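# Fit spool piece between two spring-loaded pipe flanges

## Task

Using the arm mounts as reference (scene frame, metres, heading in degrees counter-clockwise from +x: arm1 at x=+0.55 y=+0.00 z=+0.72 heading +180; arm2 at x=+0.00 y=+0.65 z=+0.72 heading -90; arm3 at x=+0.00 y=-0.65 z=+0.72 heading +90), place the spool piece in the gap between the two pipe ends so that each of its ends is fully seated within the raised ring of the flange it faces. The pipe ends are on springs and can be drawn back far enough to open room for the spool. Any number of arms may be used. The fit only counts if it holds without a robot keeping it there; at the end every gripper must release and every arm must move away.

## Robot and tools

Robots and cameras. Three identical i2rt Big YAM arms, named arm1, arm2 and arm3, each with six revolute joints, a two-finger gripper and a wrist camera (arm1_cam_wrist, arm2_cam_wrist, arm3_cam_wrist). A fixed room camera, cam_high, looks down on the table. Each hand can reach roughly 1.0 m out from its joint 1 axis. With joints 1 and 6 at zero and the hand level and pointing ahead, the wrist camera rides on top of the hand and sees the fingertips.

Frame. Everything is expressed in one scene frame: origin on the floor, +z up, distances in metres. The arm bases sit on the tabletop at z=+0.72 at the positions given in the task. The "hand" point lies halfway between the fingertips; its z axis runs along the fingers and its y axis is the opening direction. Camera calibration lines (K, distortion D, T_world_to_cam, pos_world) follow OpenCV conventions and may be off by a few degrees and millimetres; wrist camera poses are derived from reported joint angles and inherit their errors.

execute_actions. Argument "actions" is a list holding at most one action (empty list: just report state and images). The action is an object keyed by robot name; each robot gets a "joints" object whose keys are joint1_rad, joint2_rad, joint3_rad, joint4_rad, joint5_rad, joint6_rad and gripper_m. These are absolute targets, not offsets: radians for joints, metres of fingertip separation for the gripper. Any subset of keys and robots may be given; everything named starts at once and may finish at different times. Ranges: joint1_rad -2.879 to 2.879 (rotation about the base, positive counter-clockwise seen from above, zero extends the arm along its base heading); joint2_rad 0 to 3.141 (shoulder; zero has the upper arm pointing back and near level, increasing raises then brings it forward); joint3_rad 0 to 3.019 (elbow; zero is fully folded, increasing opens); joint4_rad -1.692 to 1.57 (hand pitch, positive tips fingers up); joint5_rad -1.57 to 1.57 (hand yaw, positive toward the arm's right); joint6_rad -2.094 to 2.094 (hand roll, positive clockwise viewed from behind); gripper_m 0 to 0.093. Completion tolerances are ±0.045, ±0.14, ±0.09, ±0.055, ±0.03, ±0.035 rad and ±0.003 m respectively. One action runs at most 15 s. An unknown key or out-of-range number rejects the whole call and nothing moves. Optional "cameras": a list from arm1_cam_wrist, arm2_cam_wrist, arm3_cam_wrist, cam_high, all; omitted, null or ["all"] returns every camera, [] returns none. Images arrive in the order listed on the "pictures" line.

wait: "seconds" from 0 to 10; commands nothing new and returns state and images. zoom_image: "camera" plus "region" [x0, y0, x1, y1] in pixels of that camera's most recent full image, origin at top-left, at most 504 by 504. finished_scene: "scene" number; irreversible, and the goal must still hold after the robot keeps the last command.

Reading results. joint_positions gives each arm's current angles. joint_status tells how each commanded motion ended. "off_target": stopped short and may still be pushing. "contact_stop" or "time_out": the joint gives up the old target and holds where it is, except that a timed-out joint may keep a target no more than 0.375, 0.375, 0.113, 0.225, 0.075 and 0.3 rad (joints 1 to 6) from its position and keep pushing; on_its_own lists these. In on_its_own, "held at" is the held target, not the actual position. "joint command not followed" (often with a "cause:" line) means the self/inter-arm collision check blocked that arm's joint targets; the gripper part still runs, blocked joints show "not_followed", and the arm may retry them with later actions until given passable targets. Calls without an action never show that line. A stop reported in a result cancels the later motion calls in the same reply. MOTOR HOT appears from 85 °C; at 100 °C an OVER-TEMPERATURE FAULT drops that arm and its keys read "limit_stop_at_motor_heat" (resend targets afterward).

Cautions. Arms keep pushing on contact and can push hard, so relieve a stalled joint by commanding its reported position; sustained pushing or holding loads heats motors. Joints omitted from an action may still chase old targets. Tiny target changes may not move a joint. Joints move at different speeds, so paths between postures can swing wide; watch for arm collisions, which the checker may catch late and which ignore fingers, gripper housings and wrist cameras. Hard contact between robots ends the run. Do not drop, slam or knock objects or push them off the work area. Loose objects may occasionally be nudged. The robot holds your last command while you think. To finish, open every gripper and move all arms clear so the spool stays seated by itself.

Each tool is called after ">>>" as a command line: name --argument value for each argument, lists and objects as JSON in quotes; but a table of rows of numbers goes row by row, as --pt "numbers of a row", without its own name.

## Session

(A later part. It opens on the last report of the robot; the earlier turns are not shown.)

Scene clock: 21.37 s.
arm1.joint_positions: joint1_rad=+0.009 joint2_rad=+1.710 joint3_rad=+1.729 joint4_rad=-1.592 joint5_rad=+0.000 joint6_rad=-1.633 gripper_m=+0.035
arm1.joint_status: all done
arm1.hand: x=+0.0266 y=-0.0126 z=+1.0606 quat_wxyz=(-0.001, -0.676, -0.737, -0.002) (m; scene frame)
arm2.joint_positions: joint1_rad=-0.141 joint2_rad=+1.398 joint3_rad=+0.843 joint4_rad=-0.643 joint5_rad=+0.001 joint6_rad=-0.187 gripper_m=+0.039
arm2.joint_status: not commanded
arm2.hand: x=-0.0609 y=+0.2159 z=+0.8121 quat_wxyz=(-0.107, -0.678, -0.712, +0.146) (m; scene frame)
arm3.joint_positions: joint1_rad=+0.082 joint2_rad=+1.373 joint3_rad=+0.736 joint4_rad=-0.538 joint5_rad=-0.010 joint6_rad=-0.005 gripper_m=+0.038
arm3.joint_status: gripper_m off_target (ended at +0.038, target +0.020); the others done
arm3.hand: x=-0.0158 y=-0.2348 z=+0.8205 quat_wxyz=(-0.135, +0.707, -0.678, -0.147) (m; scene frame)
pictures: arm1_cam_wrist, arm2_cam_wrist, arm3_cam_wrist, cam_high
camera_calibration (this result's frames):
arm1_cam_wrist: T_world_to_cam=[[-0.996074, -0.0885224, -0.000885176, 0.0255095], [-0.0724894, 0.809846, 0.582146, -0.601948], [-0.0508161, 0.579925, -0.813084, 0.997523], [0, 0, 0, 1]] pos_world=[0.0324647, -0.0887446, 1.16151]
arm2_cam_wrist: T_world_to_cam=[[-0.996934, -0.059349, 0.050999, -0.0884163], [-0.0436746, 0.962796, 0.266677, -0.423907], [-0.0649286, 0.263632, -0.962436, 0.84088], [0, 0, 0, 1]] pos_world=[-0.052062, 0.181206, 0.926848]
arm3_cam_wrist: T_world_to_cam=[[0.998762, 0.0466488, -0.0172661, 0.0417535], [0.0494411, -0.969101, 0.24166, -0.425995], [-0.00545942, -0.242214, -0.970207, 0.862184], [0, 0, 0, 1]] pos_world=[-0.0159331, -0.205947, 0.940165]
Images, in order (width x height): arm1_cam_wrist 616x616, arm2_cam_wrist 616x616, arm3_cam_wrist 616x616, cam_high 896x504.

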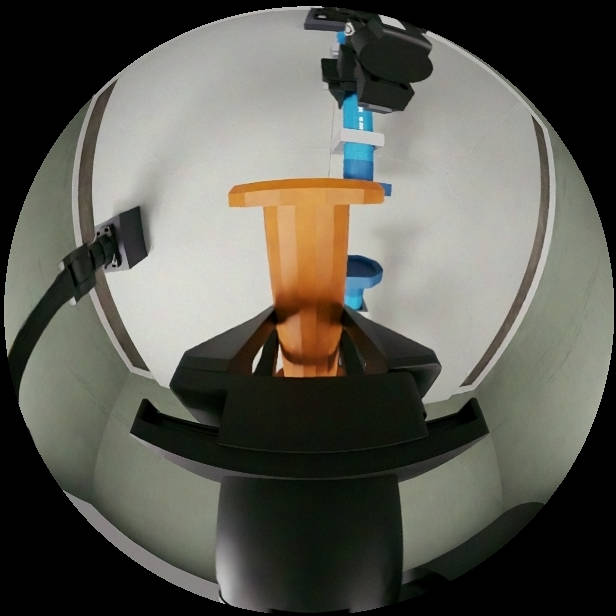

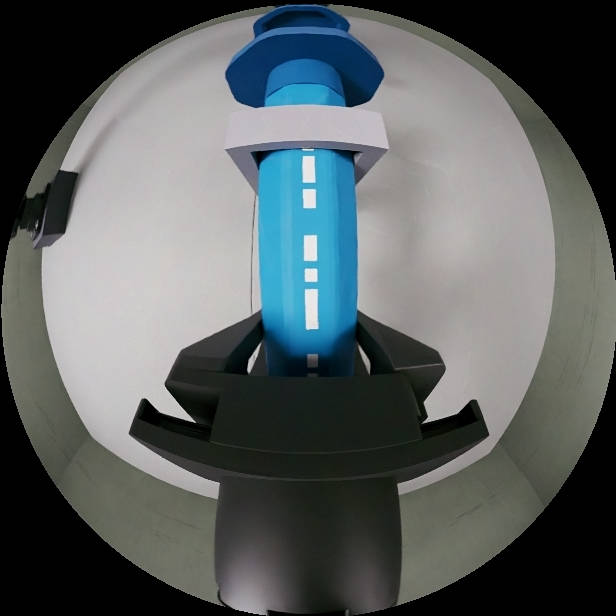

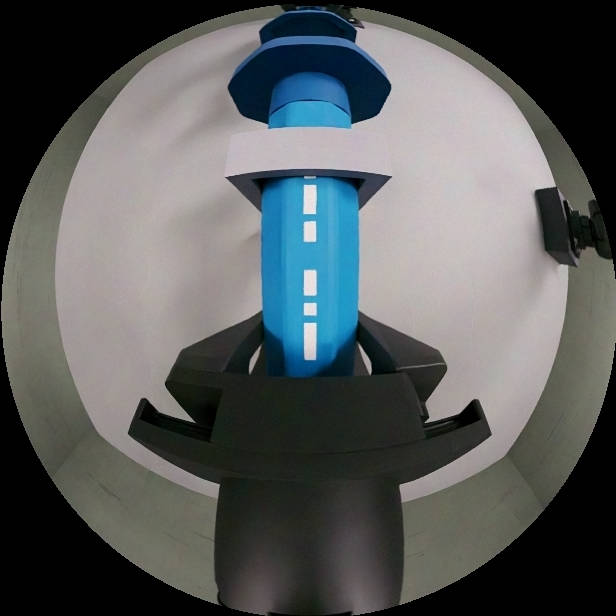

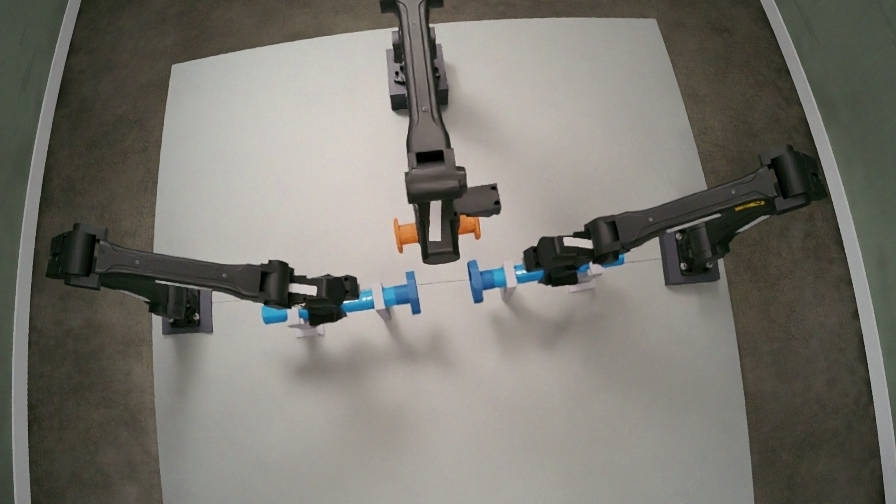

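>>> execute_actions --actions '[{"arm1":{"joints":{"joint1_rad":0.03,"joint2_rad":1.916,"joint3_rad":1.83,"joint4_rad":-1.457,"joint6_rad":-1.65,"gripper_m":0.02}},"arm2":{"joints":{"joint1_rad":-0.16,"joint2_rad":1.29,"joint3_rad":0.735,"joint4_rad":-0.635,"gripper_m":0.02}},"arm3":{"joints":{"joint1_rad":0.075,"joint2_rad":1.265,"joint3_rad":0.63,"joint4_rad":-0.53,"gripper_m":0.02}}}]'

Scene clock: 23.17 s.
arm1.joint_positions: joint1_rad=+0.021 joint2_rad=+1.930 joint3_rad=+1.800 joint4_rad=-1.461 joint5_rad=+0.000 joint6_rad=-1.641 gripper_m=+0.035
arm1.joint_status: gripper_m off_target (ended at +0.035, target +0.020); the others done
arm1.hand: x=-0.0420 y=-0.0211 z=+0.9685 quat_wxyz=(-0.008, -0.669, -0.743, -0.009) (m; scene frame)
arm2.joint_positions: joint1_rad=-0.149 joint2_rad=+1.339 joint3_rad=+0.776 joint4_rad=-0.607 joint5_rad=+0.001 joint6_rad=-0.199 gripper_m=+0.039
arm2.joint_status: gripper_m off_target (ended at +0.039, target +0.020); the others done
arm2.hand: x=-0.0615 y=+0.2342 z=+0.8117 quat_wxyz=(-0.114, -0.675, -0.712, +0.158) (m; scene frame)
arm3.joint_positions: joint1_rad=+0.082 joint2_rad=+1.316 joint3_rad=+0.680 joint4_rad=-0.530 joint5_rad=-0.009 joint6_rad=-0.005 gripper_m=+0.038
arm3.joint_status: gripper_m off_target (ended at +0.038, target +0.020); the others done
arm3.hand: x=-0.0148 y=-0.2544 z=+0.8206 quat_wxyz=(-0.139, +0.706, -0.678, -0.149) (m; scene frame)
pictures: arm1_cam_wrist, arm2_cam_wrist, arm3_cam_wrist, cam_high
camera_calibration (this result's frames):
arm1_cam_wrist: T_world_to_cam=[[-0.993927, -0.108226, -0.0199314, -0.025585], [-0.0996164, 0.807888, 0.580857, -0.546371], [-0.0467612, 0.579314, -0.813762, 0.924918], [0, 0, 0, 1]] pos_world=[-0.0366068, -0.0971808, 1.06952]
arm2_cam_wrist: T_world_to_cam=[[-0.996191, -0.0621335, 0.061174, -0.095408], [-0.0456625, 0.969438, 0.24105, -0.422389], [-0.0742817, 0.237338, -0.968583, 0.846264], [0, 0, 0, 1]] pos_world=[-0.05147, 0.202701, 0.92733]
arm3_cam_wrist: T_world_to_cam=[[0.99882, 0.0460511, -0.0154048, 0.0399786], [0.048372, -0.971411, 0.232423, -0.438029], [-0.00426107, -0.232893, -0.972493, 0.861802], [0, 0, 0, 1]] pos_world=[-0.0150709, -0.226639, 0.94052]
Images, in order (width x height): arm1_cam_wrist 616x616, arm2_cam_wrist 616x616, arm3_cam_wrist 616x616, cam_high 896x504.

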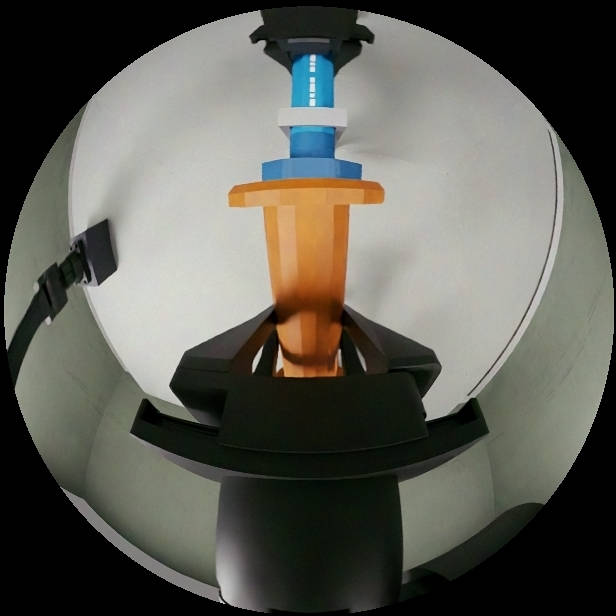

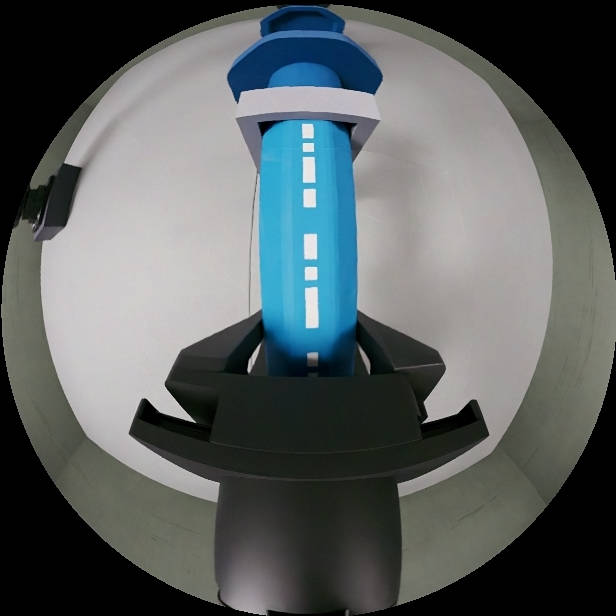

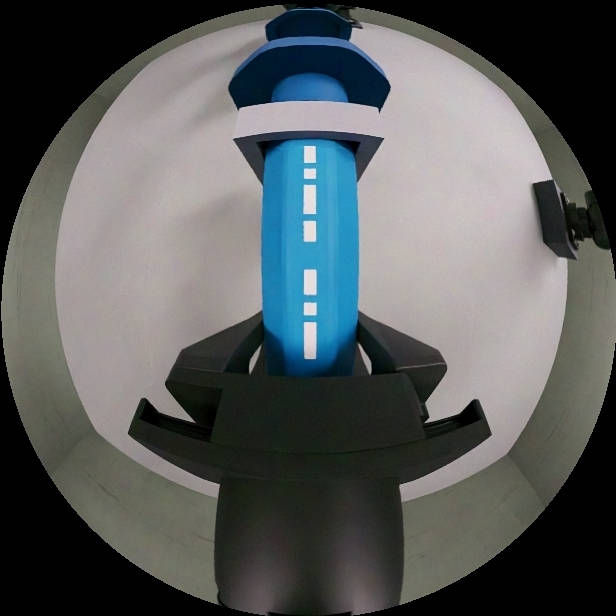

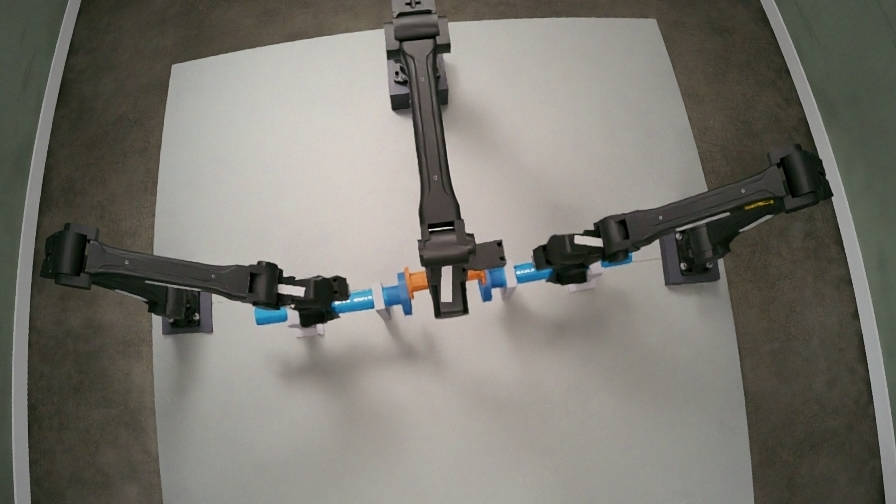

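>>> execute_actions --actions '[{"arm1":{"joints":{"joint2_rad":1.954,"joint3_rad":1.738,"joint4_rad":-1.35}},"arm2":{"joints":{"joint1_rad":-0.165,"joint2_rad":1.26,"joint3_rad":0.705,"joint4_rad":-0.615}},"arm3":{"joints":{"joint2_rad":1.235,"joint3_rad":0.6,"joint4_rad":-0.525}}}]'

Scene clock: 25.53 s.
arm1.joint_positions: joint1_rad=+0.021 joint2_rad=+1.958 joint3_rad=+1.732 joint4_rad=-1.358 joint5_rad=+0.000 joint6_rad=-1.641 gripper_m=+0.035
arm1.joint_status: all done
arm1.hand: x=-0.0465 y=-0.0212 z=+0.9271 quat_wxyz=(-0.005, -0.669, -0.744, -0.006) (m; scene frame)
arm2.joint_positions: joint1_rad=-0.149 joint2_rad=+1.333 joint3_rad=+0.767 joint4_rad=-0.594 joint5_rad=+0.002 joint6_rad=-0.201 gripper_m=+0.039
arm2.joint_status: all done
arm2.hand: x=-0.0617 y=+0.2348 z=+0.8117 quat_wxyz=(-0.116, -0.673, -0.712, +0.163) (m; scene frame)
arm3.joint_positions: joint1_rad=+0.082 joint2_rad=+1.301 joint3_rad=+0.663 joint4_rad=-0.512 joint5_rad=-0.008 joint6_rad=-0.006 gripper_m=+0.038
arm3.joint_status: all done
arm3.hand: x=-0.0146 y=-0.2570 z=+0.8211 quat_wxyz=(-0.145, +0.706, -0.676, -0.155) (m; scene frame)
pictures: arm1_cam_wrist, arm2_cam_wrist, arm3_cam_wrist, cam_high
camera_calibration (this result's frames):
arm1_cam_wrist: T_world_to_cam=[[-0.994016, -0.108623, -0.0115622, -0.0386912], [-0.0950615, 0.808028, 0.581424, -0.522998], [-0.0538132, 0.579044, -0.813518, 0.8905], [0, 0, 0, 1]] pos_world=[-0.040256, -0.0972445, 1.02807]
arm2_cam_wrist: T_world_to_cam=[[-0.995944, -0.0625306, 0.0646984, -0.0983297], [-0.0459736, 0.97175, 0.23149, -0.415782], [-0.0773459, 0.227577, -0.970684, 0.849919], [0, 0, 0, 1]] pos_world=[-0.0513081, 0.204466, 0.927613]
arm3_cam_wrist: T_world_to_cam=[[0.998809, 0.0466714, -0.014214, 0.0390662], [0.0486444, -0.974999, 0.21682, -0.428852], [-0.00373929, -0.217254, -0.976108, 0.868644], [0, 0, 0, 1]] pos_world=[-0.0149103, -0.231238, 0.941429]
Images, in order (width x height): arm1_cam_wrist 616x616, arm2_cam_wrist 616x616, arm3_cam_wrist 616x616, cam_high 896x504.

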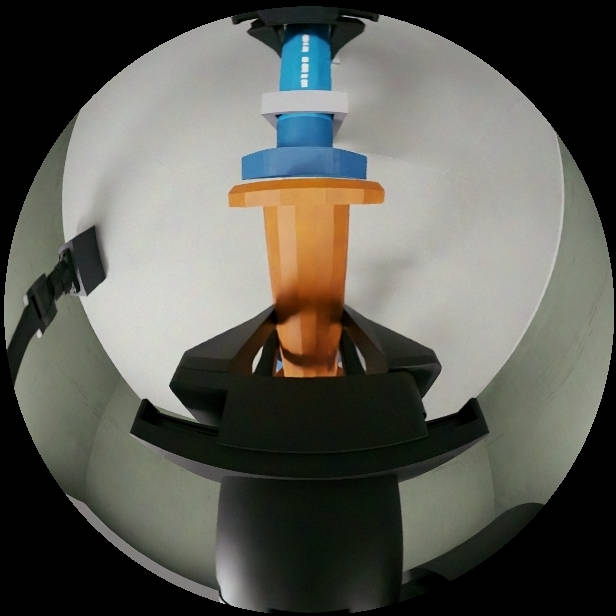

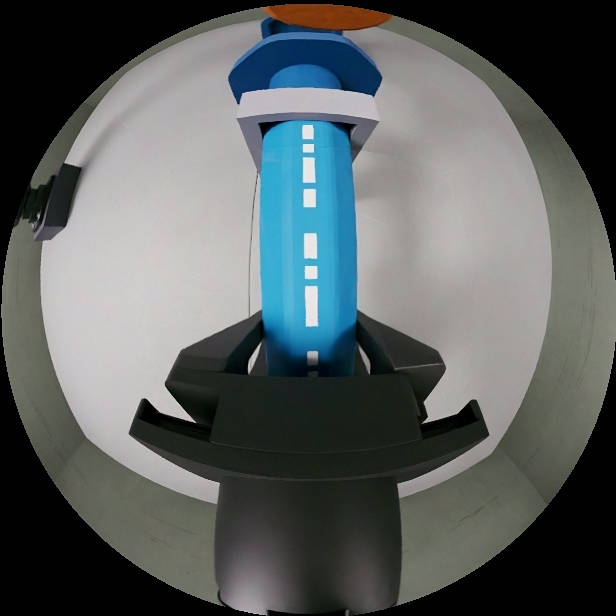

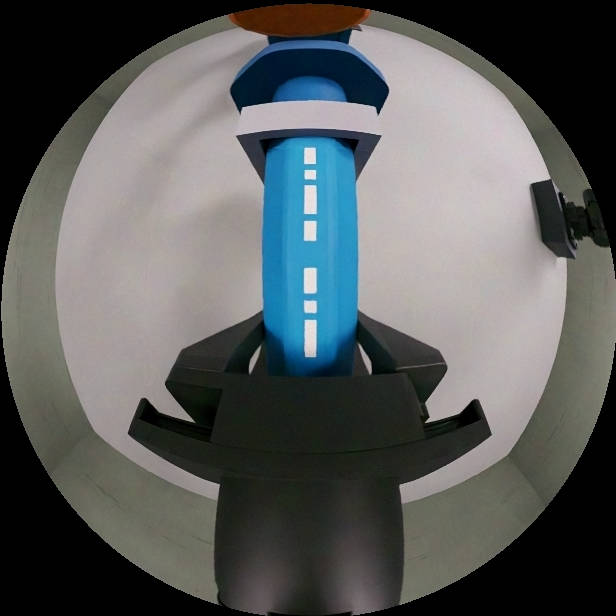

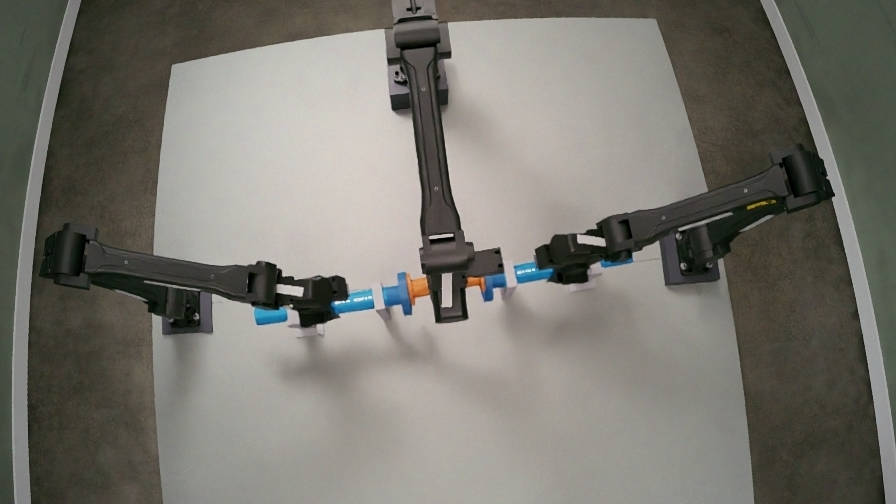

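>>> zoom_image --camera "cam_high" --region '[370, 240, 530, 330]'

>>> zoom_image --camera "arm1_cam_wrist" --region '[210, 80, 400, 230]'

Region (370, 240, 530, 330) of cam_high's 896x504 image, scaled by 3.150, with more detail than that image has; it fills the top 284 rows of this view, and the rest is white.

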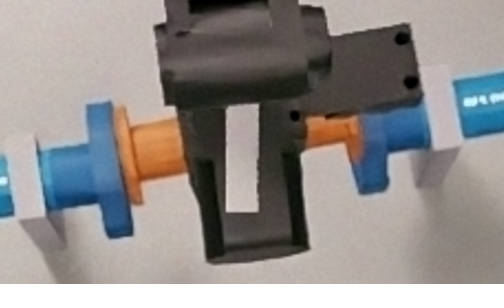

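Region (210, 80, 400, 230) of arm1_cam_wrist's 616x616 image, scaled by 2.653, with more detail than that image has; it fills the top 398 rows of this view, and the rest is white.

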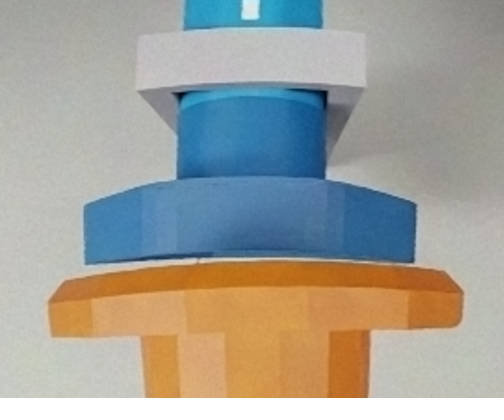

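>>> execute_actions --actions '[{"arm1":{"joints":{"joint2_rad":1.972,"joint3_rad":1.649,"joint4_rad":-1.25}},"arm3":{"joints":{"joint2_rad":1.22,"joint3_rad":0.585,"joint4_rad":-0.525}}}]'

Scene clock: 27.37 s.
arm1.joint_positions: joint1_rad=+0.021 joint2_rad=+1.975 joint3_rad=+1.642 joint4_rad=-1.258 joint5_rad=+0.000 joint6_rad=-1.641 gripper_m=+0.035
arm1.joint_status: all done
arm1.hand: x=-0.0389 y=-0.0208 z=+0.8840 quat_wxyz=(-0.008, -0.669, -0.744, -0.008) (m; scene frame)
arm2.joint_positions: joint1_rad=-0.149 joint2_rad=+1.333 joint3_rad=+0.767 joint4_rad=-0.594 joint5_rad=+0.002 joint6_rad=-0.201 gripper_m=+0.039
arm2.joint_status: not commanded
arm2.hand: x=-0.0617 y=+0.2348 z=+0.8117 quat_wxyz=(-0.116, -0.673, -0.712, +0.163) (m; scene frame)
arm3.joint_positions: joint1_rad=+0.082 joint2_rad=+1.295 joint3_rad=+0.656 joint4_rad=-0.501 joint5_rad=-0.008 joint6_rad=-0.006 gripper_m=+0.038
arm3.joint_status: all done
arm3.hand: x=-0.0146 y=-0.2572 z=+0.8216 quat_wxyz=(-0.148, +0.705, -0.675, -0.158) (m; scene frame)
pictures: arm1_cam_wrist, arm2_cam_wrist, arm3_cam_wrist, cam_high
camera_calibration (this result's frames):
arm1_cam_wrist: T_world_to_cam=[[-0.9939, -0.108607, -0.0191705, -0.0248442], [-0.099483, 0.80787, 0.580903, -0.49721], [-0.0476026, 0.579267, -0.813747, 0.856107], [0, 0, 0, 1]] pos_world=[-0.0334036, -0.0969315, 0.98501]
arm2_cam_wrist: T_world_to_cam=[[-0.995944, -0.0625306, 0.0646984, -0.0983297], [-0.0459736, 0.97175, 0.23149, -0.415782], [-0.0773459, 0.227577, -0.970684, 0.849919], [0, 0, 0, 1]] pos_world=[-0.0513081, 0.204466, 0.927613]
arm3_cam_wrist: T_world_to_cam=[[0.99879, 0.0471548, -0.0139352, 0.0389707], [0.0490199, -0.977085, 0.207128, -0.421685], [-0.00384881, -0.20756, -0.978215, 0.873382], [0, 0, 0, 1]] pos_world=[-0.0148911, -0.23258, 0.942241]
Images, in order (width x height): arm1_cam_wrist 616x616, arm2_cam_wrist 616x616, arm3_cam_wrist 616x616, cam_high 896x504.

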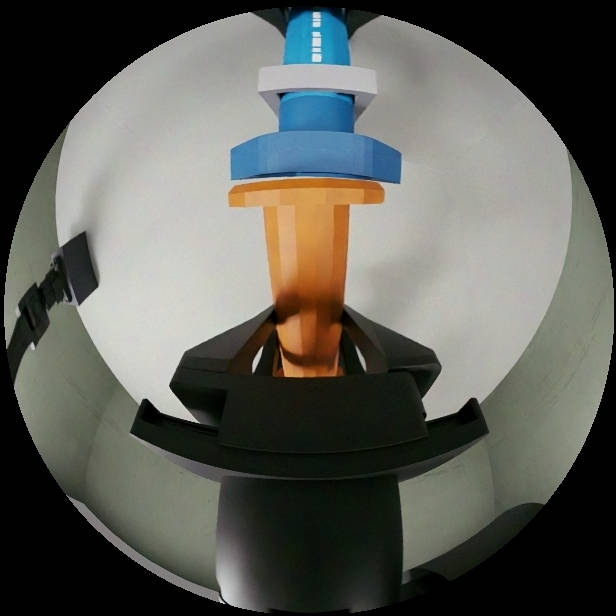

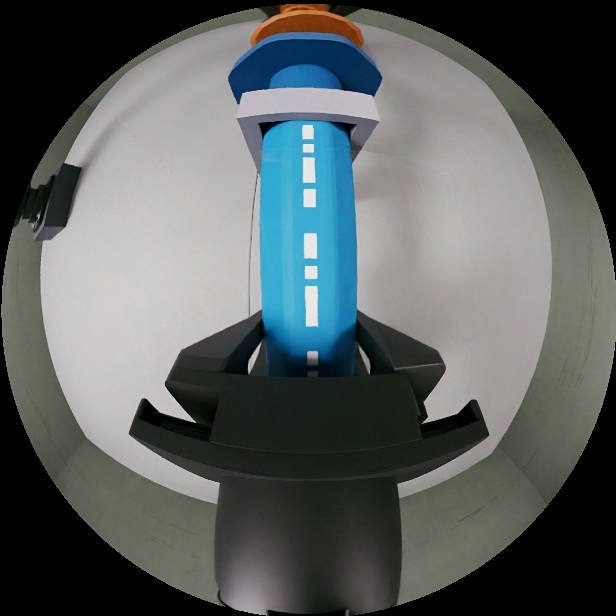

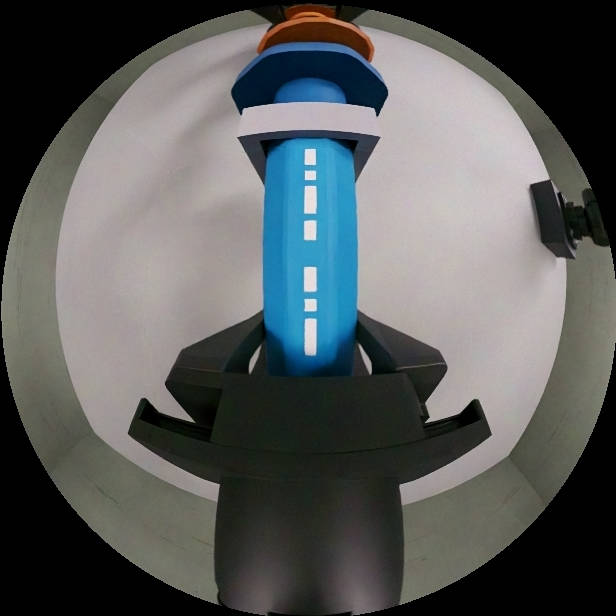

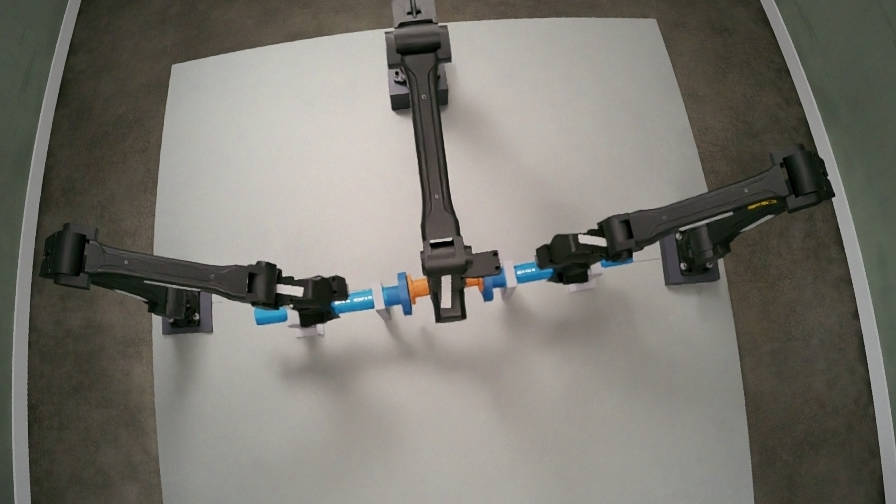

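>>> execute_actions --actions '[{"arm1":{"joints":{"joint2_rad":2.008,"joint3_rad":1.608,"joint4_rad":-1.15}}}]'

Scene clock: 28.83 s.
arm1.joint_positions: joint1_rad=+0.021 joint2_rad=+2.009 joint3_rad=+1.603 joint4_rad=-1.158 joint5_rad=+0.000 joint6_rad=-1.641 gripper_m=+0.035
arm1.joint_status: all done
arm1.hand: x=-0.0464 y=-0.0210 z=+0.8507 quat_wxyz=(+0.002, -0.669, -0.744, +0.001) (m; scene frame)
arm2.joint_positions: joint1_rad=-0.149 joint2_rad=+1.333 joint3_rad=+0.767 joint4_rad=-0.594 joint5_rad=+0.002 joint6_rad=-0.201 gripper_m=+0.039
arm2.joint_status: not commanded
arm2.hand: x=-0.0617 y=+0.2348 z=+0.8117 quat_wxyz=(-0.116, -0.673, -0.712, +0.163) (m; scene frame)
arm3.joint_positions: joint1_rad=+0.082 joint2_rad=+1.295 joint3_rad=+0.656 joint4_rad=-0.501 joint5_rad=-0.008 joint6_rad=-0.006 gripper_m=+0.038
arm3.joint_status: not commanded
arm3.hand: x=-0.0146 y=-0.2572 z=+0.8216 quat_wxyz=(-0.148, +0.705, -0.675, -0.158) (m; scene frame)
pictures: arm1_cam_wrist, arm2_cam_wrist, arm3_cam_wrist, cam_high
camera_calibration (this result's frames):
arm1_cam_wrist: T_world_to_cam=[[-0.994046, -0.108655, 0.00822124, -0.0562375], [-0.0835483, 0.808438, 0.582621, -0.479179], [-0.0699509, 0.578465, -0.812703, 0.826885], [0, 0, 0, 1]] pos_world=[-0.0380959, -0.0970472, 0.951654]
arm2_cam_wrist: T_world_to_cam=[[-0.995944, -0.0625306, 0.0646984, -0.0983297], [-0.0459736, 0.97175, 0.23149, -0.415782], [-0.0773459, 0.227577, -0.970684, 0.849919], [0, 0, 0, 1]] pos_world=[-0.0513081, 0.204466, 0.927613]
arm3_cam_wrist: T_world_to_cam=[[0.99879, 0.0471548, -0.0139352, 0.0389707], [0.0490199, -0.977085, 0.207128, -0.421685], [-0.00384881, -0.20756, -0.978215, 0.873382], [0, 0, 0, 1]] pos_world=[-0.0148911, -0.23258, 0.942241]
Images, in order (width x height): arm1_cam_wrist 616x616, arm2_cam_wrist 616x616, arm3_cam_wrist 616x616, cam_high 896x504.

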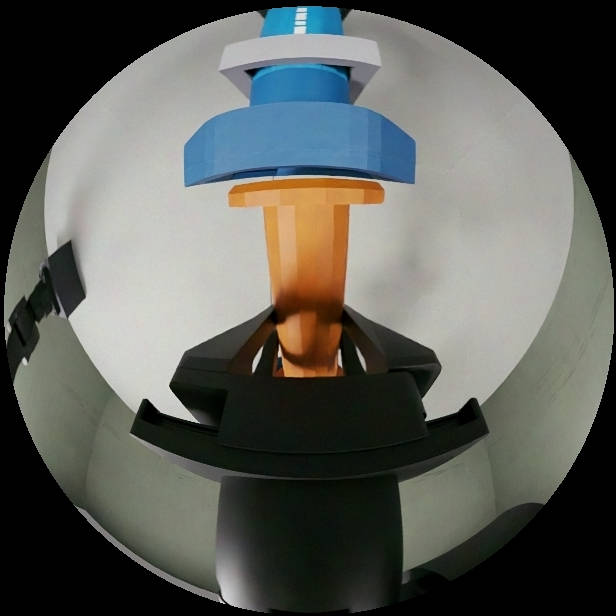

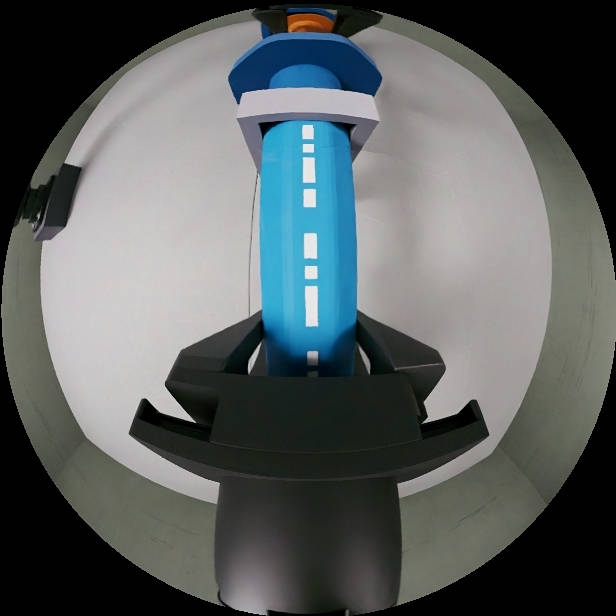

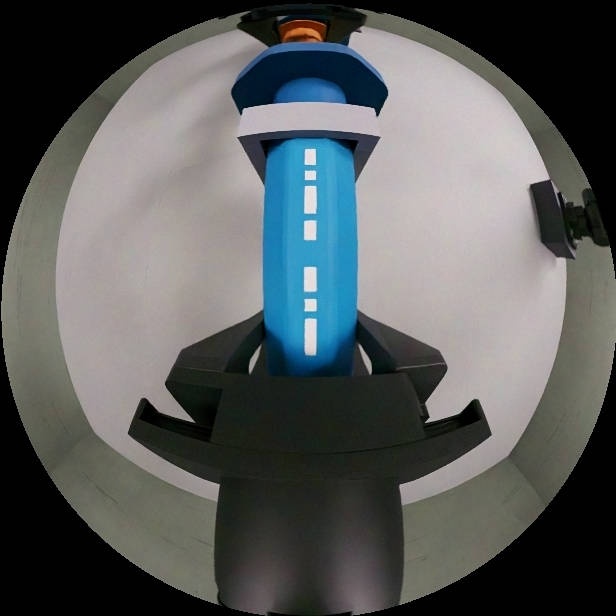

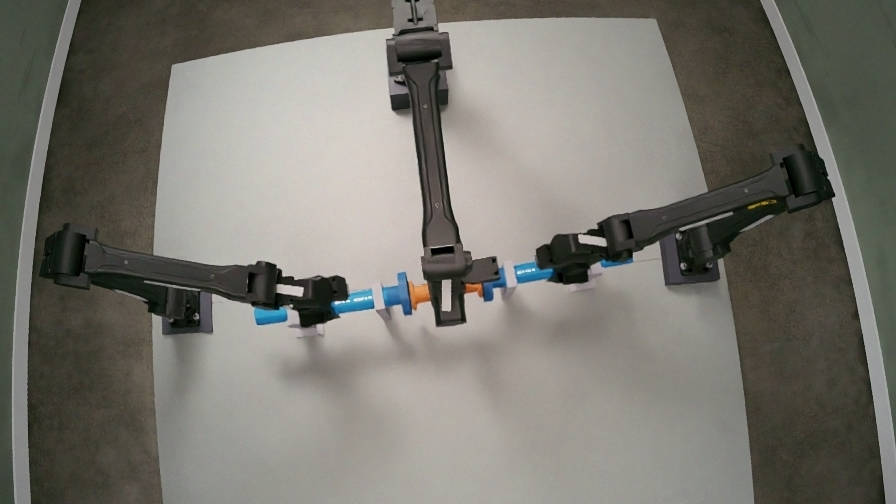

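>>> execute_actions --actions '[{"arm1":{"joints":{"joint3_rad":1.597}}}]' --cameras '["arm1_cam_wrist"]'

Scene clock: 29.57 s.
arm1.joint_positions: joint1_rad=+0.021 joint2_rad=+2.009 joint3_rad=+1.595 joint4_rad=-1.157 joint5_rad=+0.000 joint6_rad=-1.641 gripper_m=+0.035
arm1.joint_status: all done
arm1.hand: x=-0.0433 y=-0.0209 z=+0.8479 quat_wxyz=(-0.001, -0.669, -0.744, -0.001) (m; scene frame)
arm2.joint_positions: joint1_rad=-0.149 joint2_rad=+1.333 joint3_rad=+0.767 joint4_rad=-0.594 joint5_rad=+0.002 joint6_rad=-0.201 gripper_m=+0.039
arm2.joint_status: not commanded
arm2.hand: x=-0.0617 y=+0.2348 z=+0.8117 quat_wxyz=(-0.116, -0.673, -0.712, +0.163) (m; scene frame)
arm3.joint_positions: joint1_rad=+0.082 joint2_rad=+1.295 joint3_rad=+0.656 joint4_rad=-0.501 joint5_rad=-0.008 joint6_rad=-0.006 gripper_m=+0.038
arm3.joint_status: not commanded
arm3.hand: x=-0.0146 y=-0.2572 z=+0.8216 quat_wxyz=(-0.148, +0.705, -0.675, -0.158) (m; scene frame)
pictures: arm1_cam_wrist
camera_calibration (this result's frames):
arm1_cam_wrist: T_world_to_cam=[[-0.994081, -0.108644, 0.000612186, -0.0466704], [-0.0879793, 0.80828, 0.582188, -0.477208], [-0.063746, 0.578687, -0.813054, 0.825327], [0, 0, 0, 1]] pos_world=[-0.0357671, -0.0969594, 0.948889]
Images, in order (width x height): arm1_cam_wrist 616x616.

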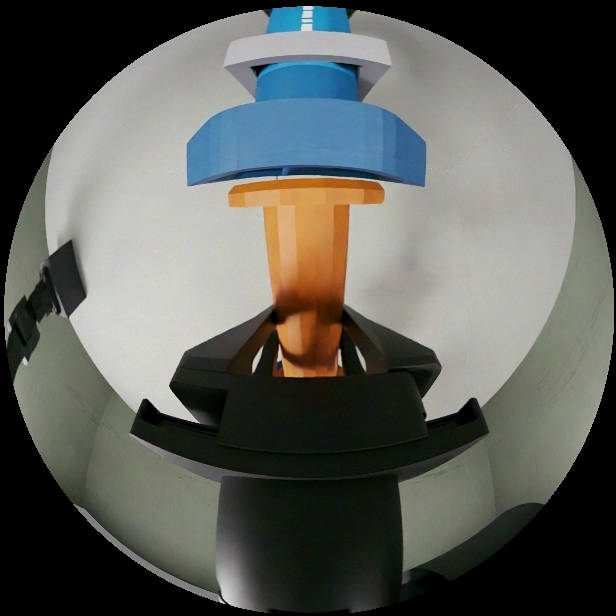

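>>> execute_actions --actions '[{"arm2":{"joints":{"joint1_rad":-0.145,"joint2_rad":1.398,"joint3_rad":0.843,"joint4_rad":-0.63}},"arm3":{"joints":{"joint2_rad":1.373,"joint3_rad":0.74,"joint4_rad":-0.53}}}]'

Scene clock: 30.53 s.
arm1.joint_positions: joint1_rad=+0.019 joint2_rad=+2.009 joint3_rad=+1.593 joint4_rad=-1.158 joint5_rad=+0.005 joint6_rad=-1.631 gripper_m=+0.035
arm1.joint_status: not commanded
arm1.hand: x=-0.0423 y=-0.0192 z=+0.8471 quat_wxyz=(+0.000, -0.673, -0.740, -0.004) (m; scene frame)
arm2.joint_positions: joint1_rad=-0.149 joint2_rad=+1.365 joint3_rad=+0.801 joint4_rad=-0.613 joint5_rad=-0.005 joint6_rad=-0.199 gripper_m=+0.039
arm2.joint_status: all done
arm2.hand: x=-0.0616 y=+0.2255 z=+0.8114 quat_wxyz=(-0.115, -0.675, -0.713, +0.154) (m; scene frame)
arm3.joint_positions: joint1_rad=+0.082 joint2_rad=+1.341 joint3_rad=+0.704 joint4_rad=-0.522 joint5_rad=-0.008 joint6_rad=-0.008 gripper_m=+0.038
arm3.joint_status: all done
arm3.hand: x=-0.0151 y=-0.2434 z=+0.8217 quat_wxyz=(-0.142, +0.707, -0.676, -0.151) (m; scene frame)
pictures: arm1_cam_wrist, arm2_cam_wrist, arm3_cam_wrist, cam_high
camera_calibration (this result's frames):
arm1_cam_wrist: T_world_to_cam=[[-0.995255, -0.0972742, -0.00240005, -0.0428176], [-0.080174, 0.805819, 0.586709, -0.481583], [-0.0551377, 0.584117, -0.809794, 0.821469], [0, 0, 0, 1]] pos_world=[-0.035931, -0.0959307, 0.947667]
arm2_cam_wrist: T_world_to_cam=[[-0.996487, -0.0642086, 0.0537754, -0.0896147], [-0.0491216, 0.968105, 0.245682, -0.417525], [-0.0678352, 0.242177, -0.967858, 0.846706], [0, 0, 0, 1]] pos_world=[-0.0523729, 0.193402, 0.926888]
arm3_cam_wrist: T_world_to_cam=[[0.998699, 0.0491411, -0.0135815, 0.0390601], [0.0509385, -0.972942, 0.225366, -0.422157], [-0.00213929, -0.225765, -0.974179, 0.868628], [0, 0, 0, 1]] pos_world=[-0.015647, -0.216548, 0.94187]
Images, in order (width x height): arm1_cam_wrist 616x616, arm2_cam_wrist 616x616, arm3_cam_wrist 616x616, cam_high 896x504.

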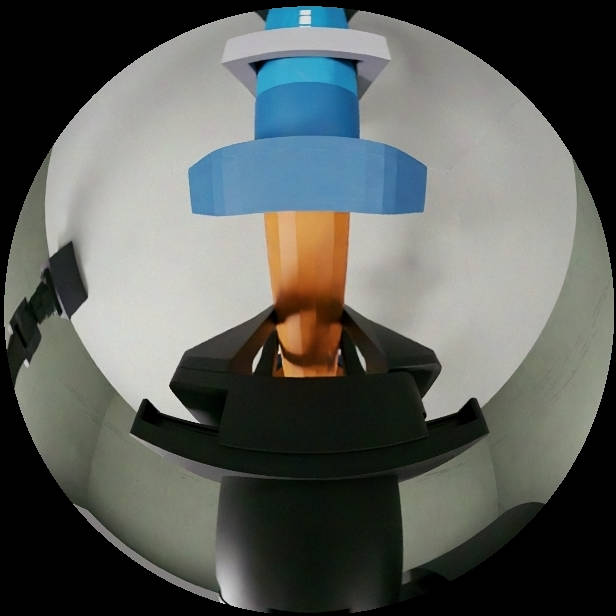

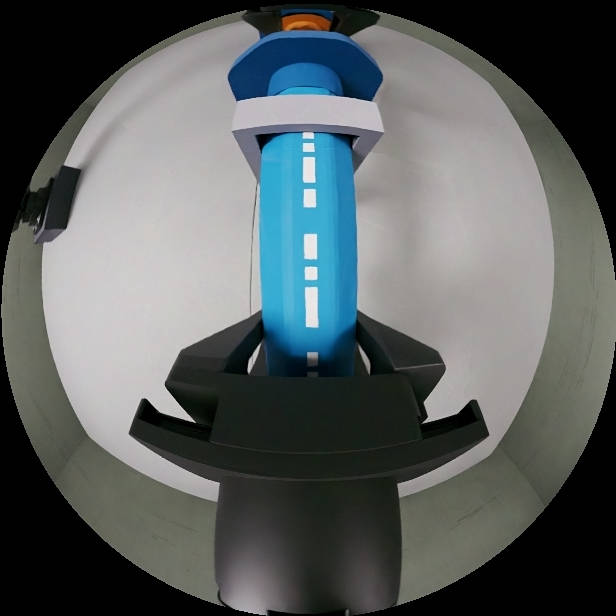

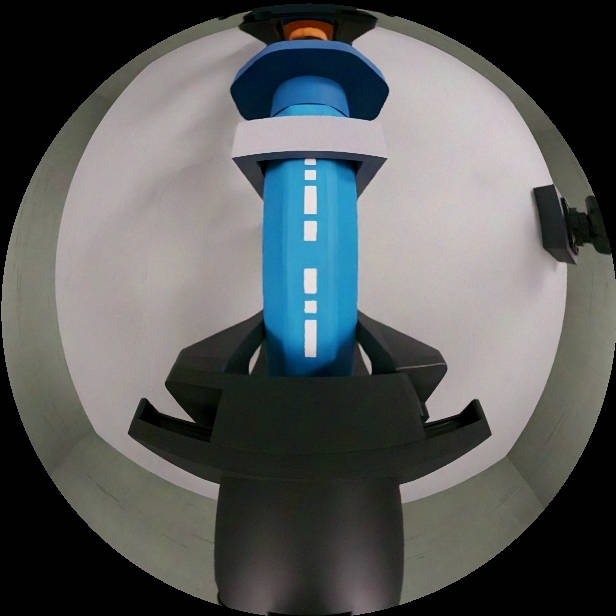

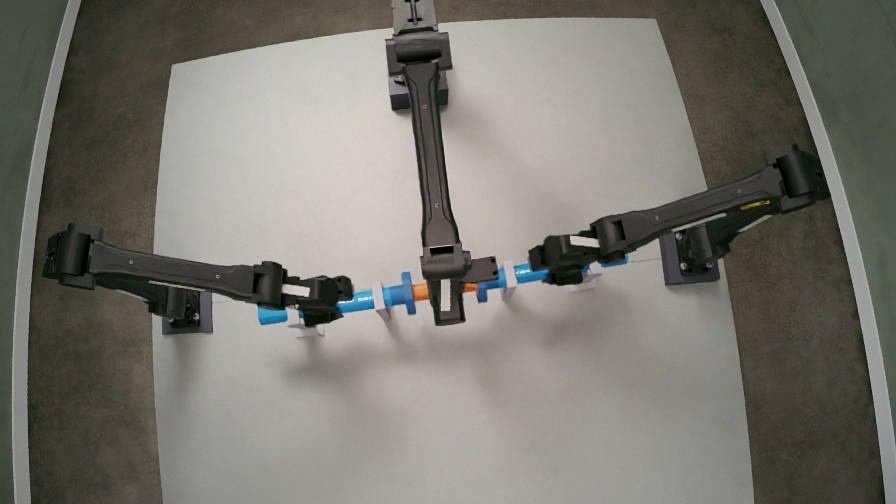

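>>> zoom_image --camera "cam_high" --region '[380, 250, 520, 330]'

Region (380, 250, 520, 330) of cam_high's 896x504 image, scaled by 3.600, with more detail than that image has; it fills the top 288 rows of this view, and the rest is white.

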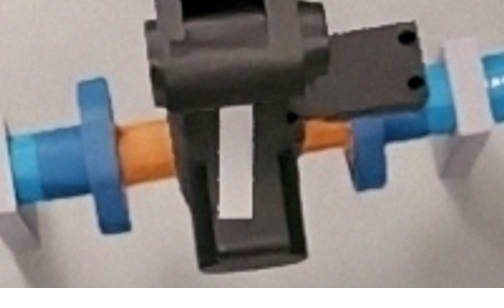

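>>> execute_actions --actions '[{"arm1":{"joints":{"gripper_m":0.07}},"arm2":{"joints":{"gripper_m":0.07}},"arm3":{"joints":{"gripper_m":0.07}}}]' --cameras '[]'

>>> execute_actions --actions '[{"arm1":{"joints":{"joint2_rad":1.88,"joint3_rad":1.82,"joint4_rad":-1.5}},"arm2":{"joints":{"joint2_rad":1.2,"joint3_rad":0.996,"joint4_rad":-0.95}},"arm3":{"joints":{"joint2_rad":1.15,"joint3_rad":0.874,"joint4_rad":-0.87}}}]'

Scene clock: 31.67 s.
arm1.joint_positions: joint1_rad=+0.021 joint2_rad=+2.008 joint3_rad=+1.593 joint4_rad=-1.157 joint5_rad=+0.002 joint6_rad=-1.641 gripper_m=+0.070
arm1.joint_status: all done
arm1.hand: x=-0.0425 y=-0.0205 z=+0.8480 quat_wxyz=(+0.000, -0.669, -0.744, -0.002) (m; scene frame)
arm2.joint_positions: joint1_rad=-0.149 joint2_rad=+1.366 joint3_rad=+0.802 joint4_rad=-0.616 joint5_rad=-0.005 joint6_rad=-0.181 gripper_m=+0.070
arm2.joint_status: all done
arm2.hand: x=-0.0615 y=+0.2260 z=+0.8111 quat_wxyz=(-0.115, -0.681, -0.707, +0.152) (m; scene frame)
arm3.joint_positions: joint1_rad=+0.082 joint2_rad=+1.347 joint3_rad=+0.709 joint4_rad=-0.522 joint5_rad=-0.005 joint6_rad=-0.008 gripper_m=+0.070
arm3.joint_status: all done
arm3.hand: x=-0.0146 y=-0.2415 z=+0.8214 quat_wxyz=(-0.142, +0.707, -0.677, -0.150) (m; scene frame)
pictures: none
No camera images: the call's "cameras" was empty. Leave "cameras" out to get every camera's image.

Scene clock: 33.00 s.
arm1.joint_positions: joint1_rad=+0.021 joint2_rad=+1.864 joint3_rad=+1.803 joint4_rad=-1.492 joint5_rad=+0.002 joint6_rad=-1.642 gripper_m=+0.070
arm1.joint_status: all done
arm1.hand: x=-0.0320 y=-0.0204 z=+1.0071 quat_wxyz=(+0.007, -0.668, -0.744, +0.004) (m; scene frame)
arm2.joint_positions: joint1_rad=-0.149 joint2_rad=+1.186 joint3_rad=+0.954 joint4_rad=-0.939 joint5_rad=-0.004 joint6_rad=-0.181 gripper_m=+0.070
arm2.joint_status: all done
arm2.hand: x=-0.0599 y=+0.2428 z=+0.9203 quat_wxyz=(-0.117, -0.681, -0.706, +0.156) (m; scene frame)
arm3.joint_positions: joint1_rad=+0.082 joint2_rad=+1.145 joint3_rad=+0.842 joint4_rad=-0.863 joint5_rad=-0.003 joint6_rad=-0.008 gripper_m=+0.070
arm3.joint_status: all done
arm3.hand: x=-0.0135 y=-0.2623 z=+0.9228 quat_wxyz=(-0.141, +0.707, -0.677, -0.147) (m; scene frame)
pictures: arm1_cam_wrist, arm2_cam_wrist, arm3_cam_wrist, cam_high
camera_calibration (this result's frames):
arm1_cam_wrist: T_world_to_cam=[[-0.993818, -0.109432, 0.0187024, -0.0537028], [-0.07788, 0.807261, 0.585034, -0.571907], [-0.0791192, 0.579961, -0.810793, 0.952427], [0, 0, 0, 1]] pos_world=[-0.0225557, -0.0965694, 1.10781]
arm2_cam_wrist: T_world_to_cam=[[-0.997651, -0.0470912, 0.0497429, -0.093189], [-0.0338627, 0.970321, 0.23944, -0.454839], [-0.059542, 0.237193, -0.969636, 0.951409], [0, 0, 0, 1]] pos_world=[-0.0517234, 0.211284, 1.03606]
arm3_cam_wrist: T_world_to_cam=[[0.998875, 0.0465672, -0.00894081, 0.0348056], [0.0473694, -0.971443, 0.232495, -0.469614], [0.00214117, -0.232657, -0.972556, 0.959636], [0, 0, 0, 1]] pos_world=[-0.0145759, -0.234557, 1.04279]
Images, in order (width x height): arm1_cam_wrist 616x616, arm2_cam_wrist 616x616, arm3_cam_wrist 616x616, cam_high 896x504.

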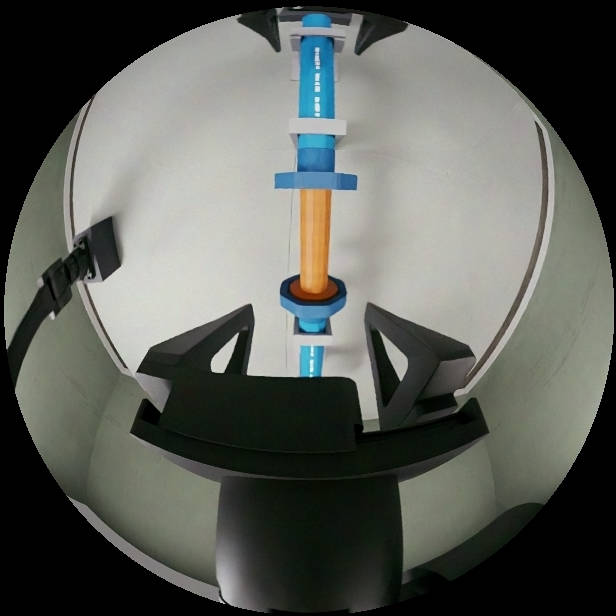

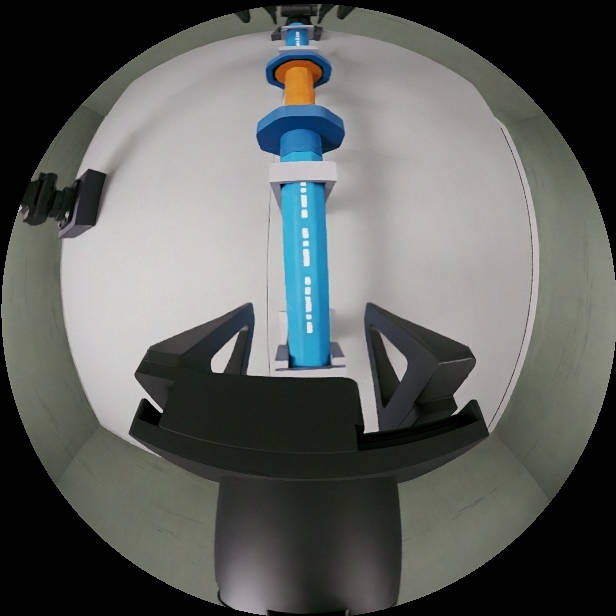

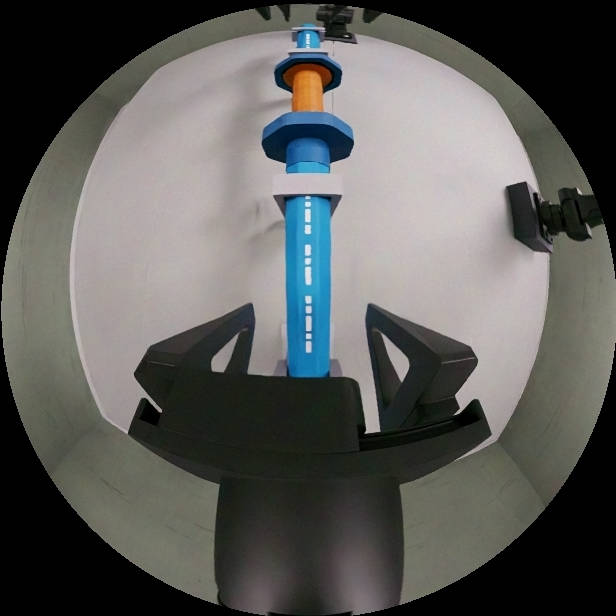

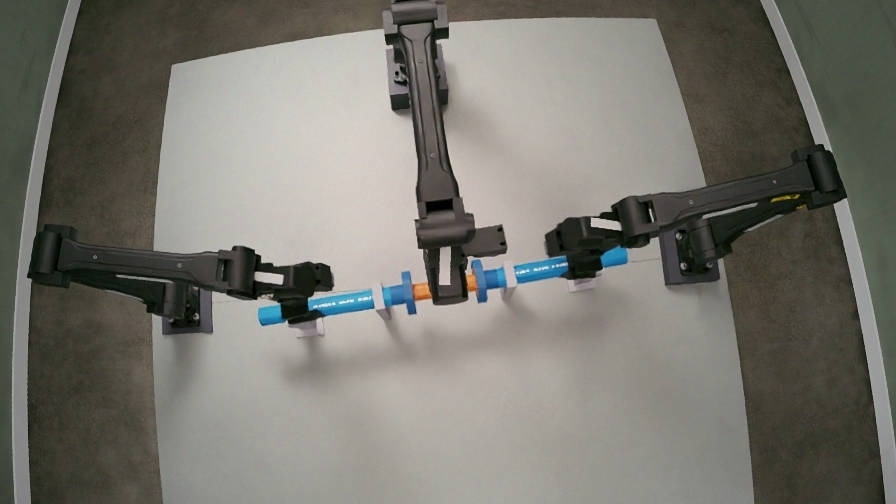

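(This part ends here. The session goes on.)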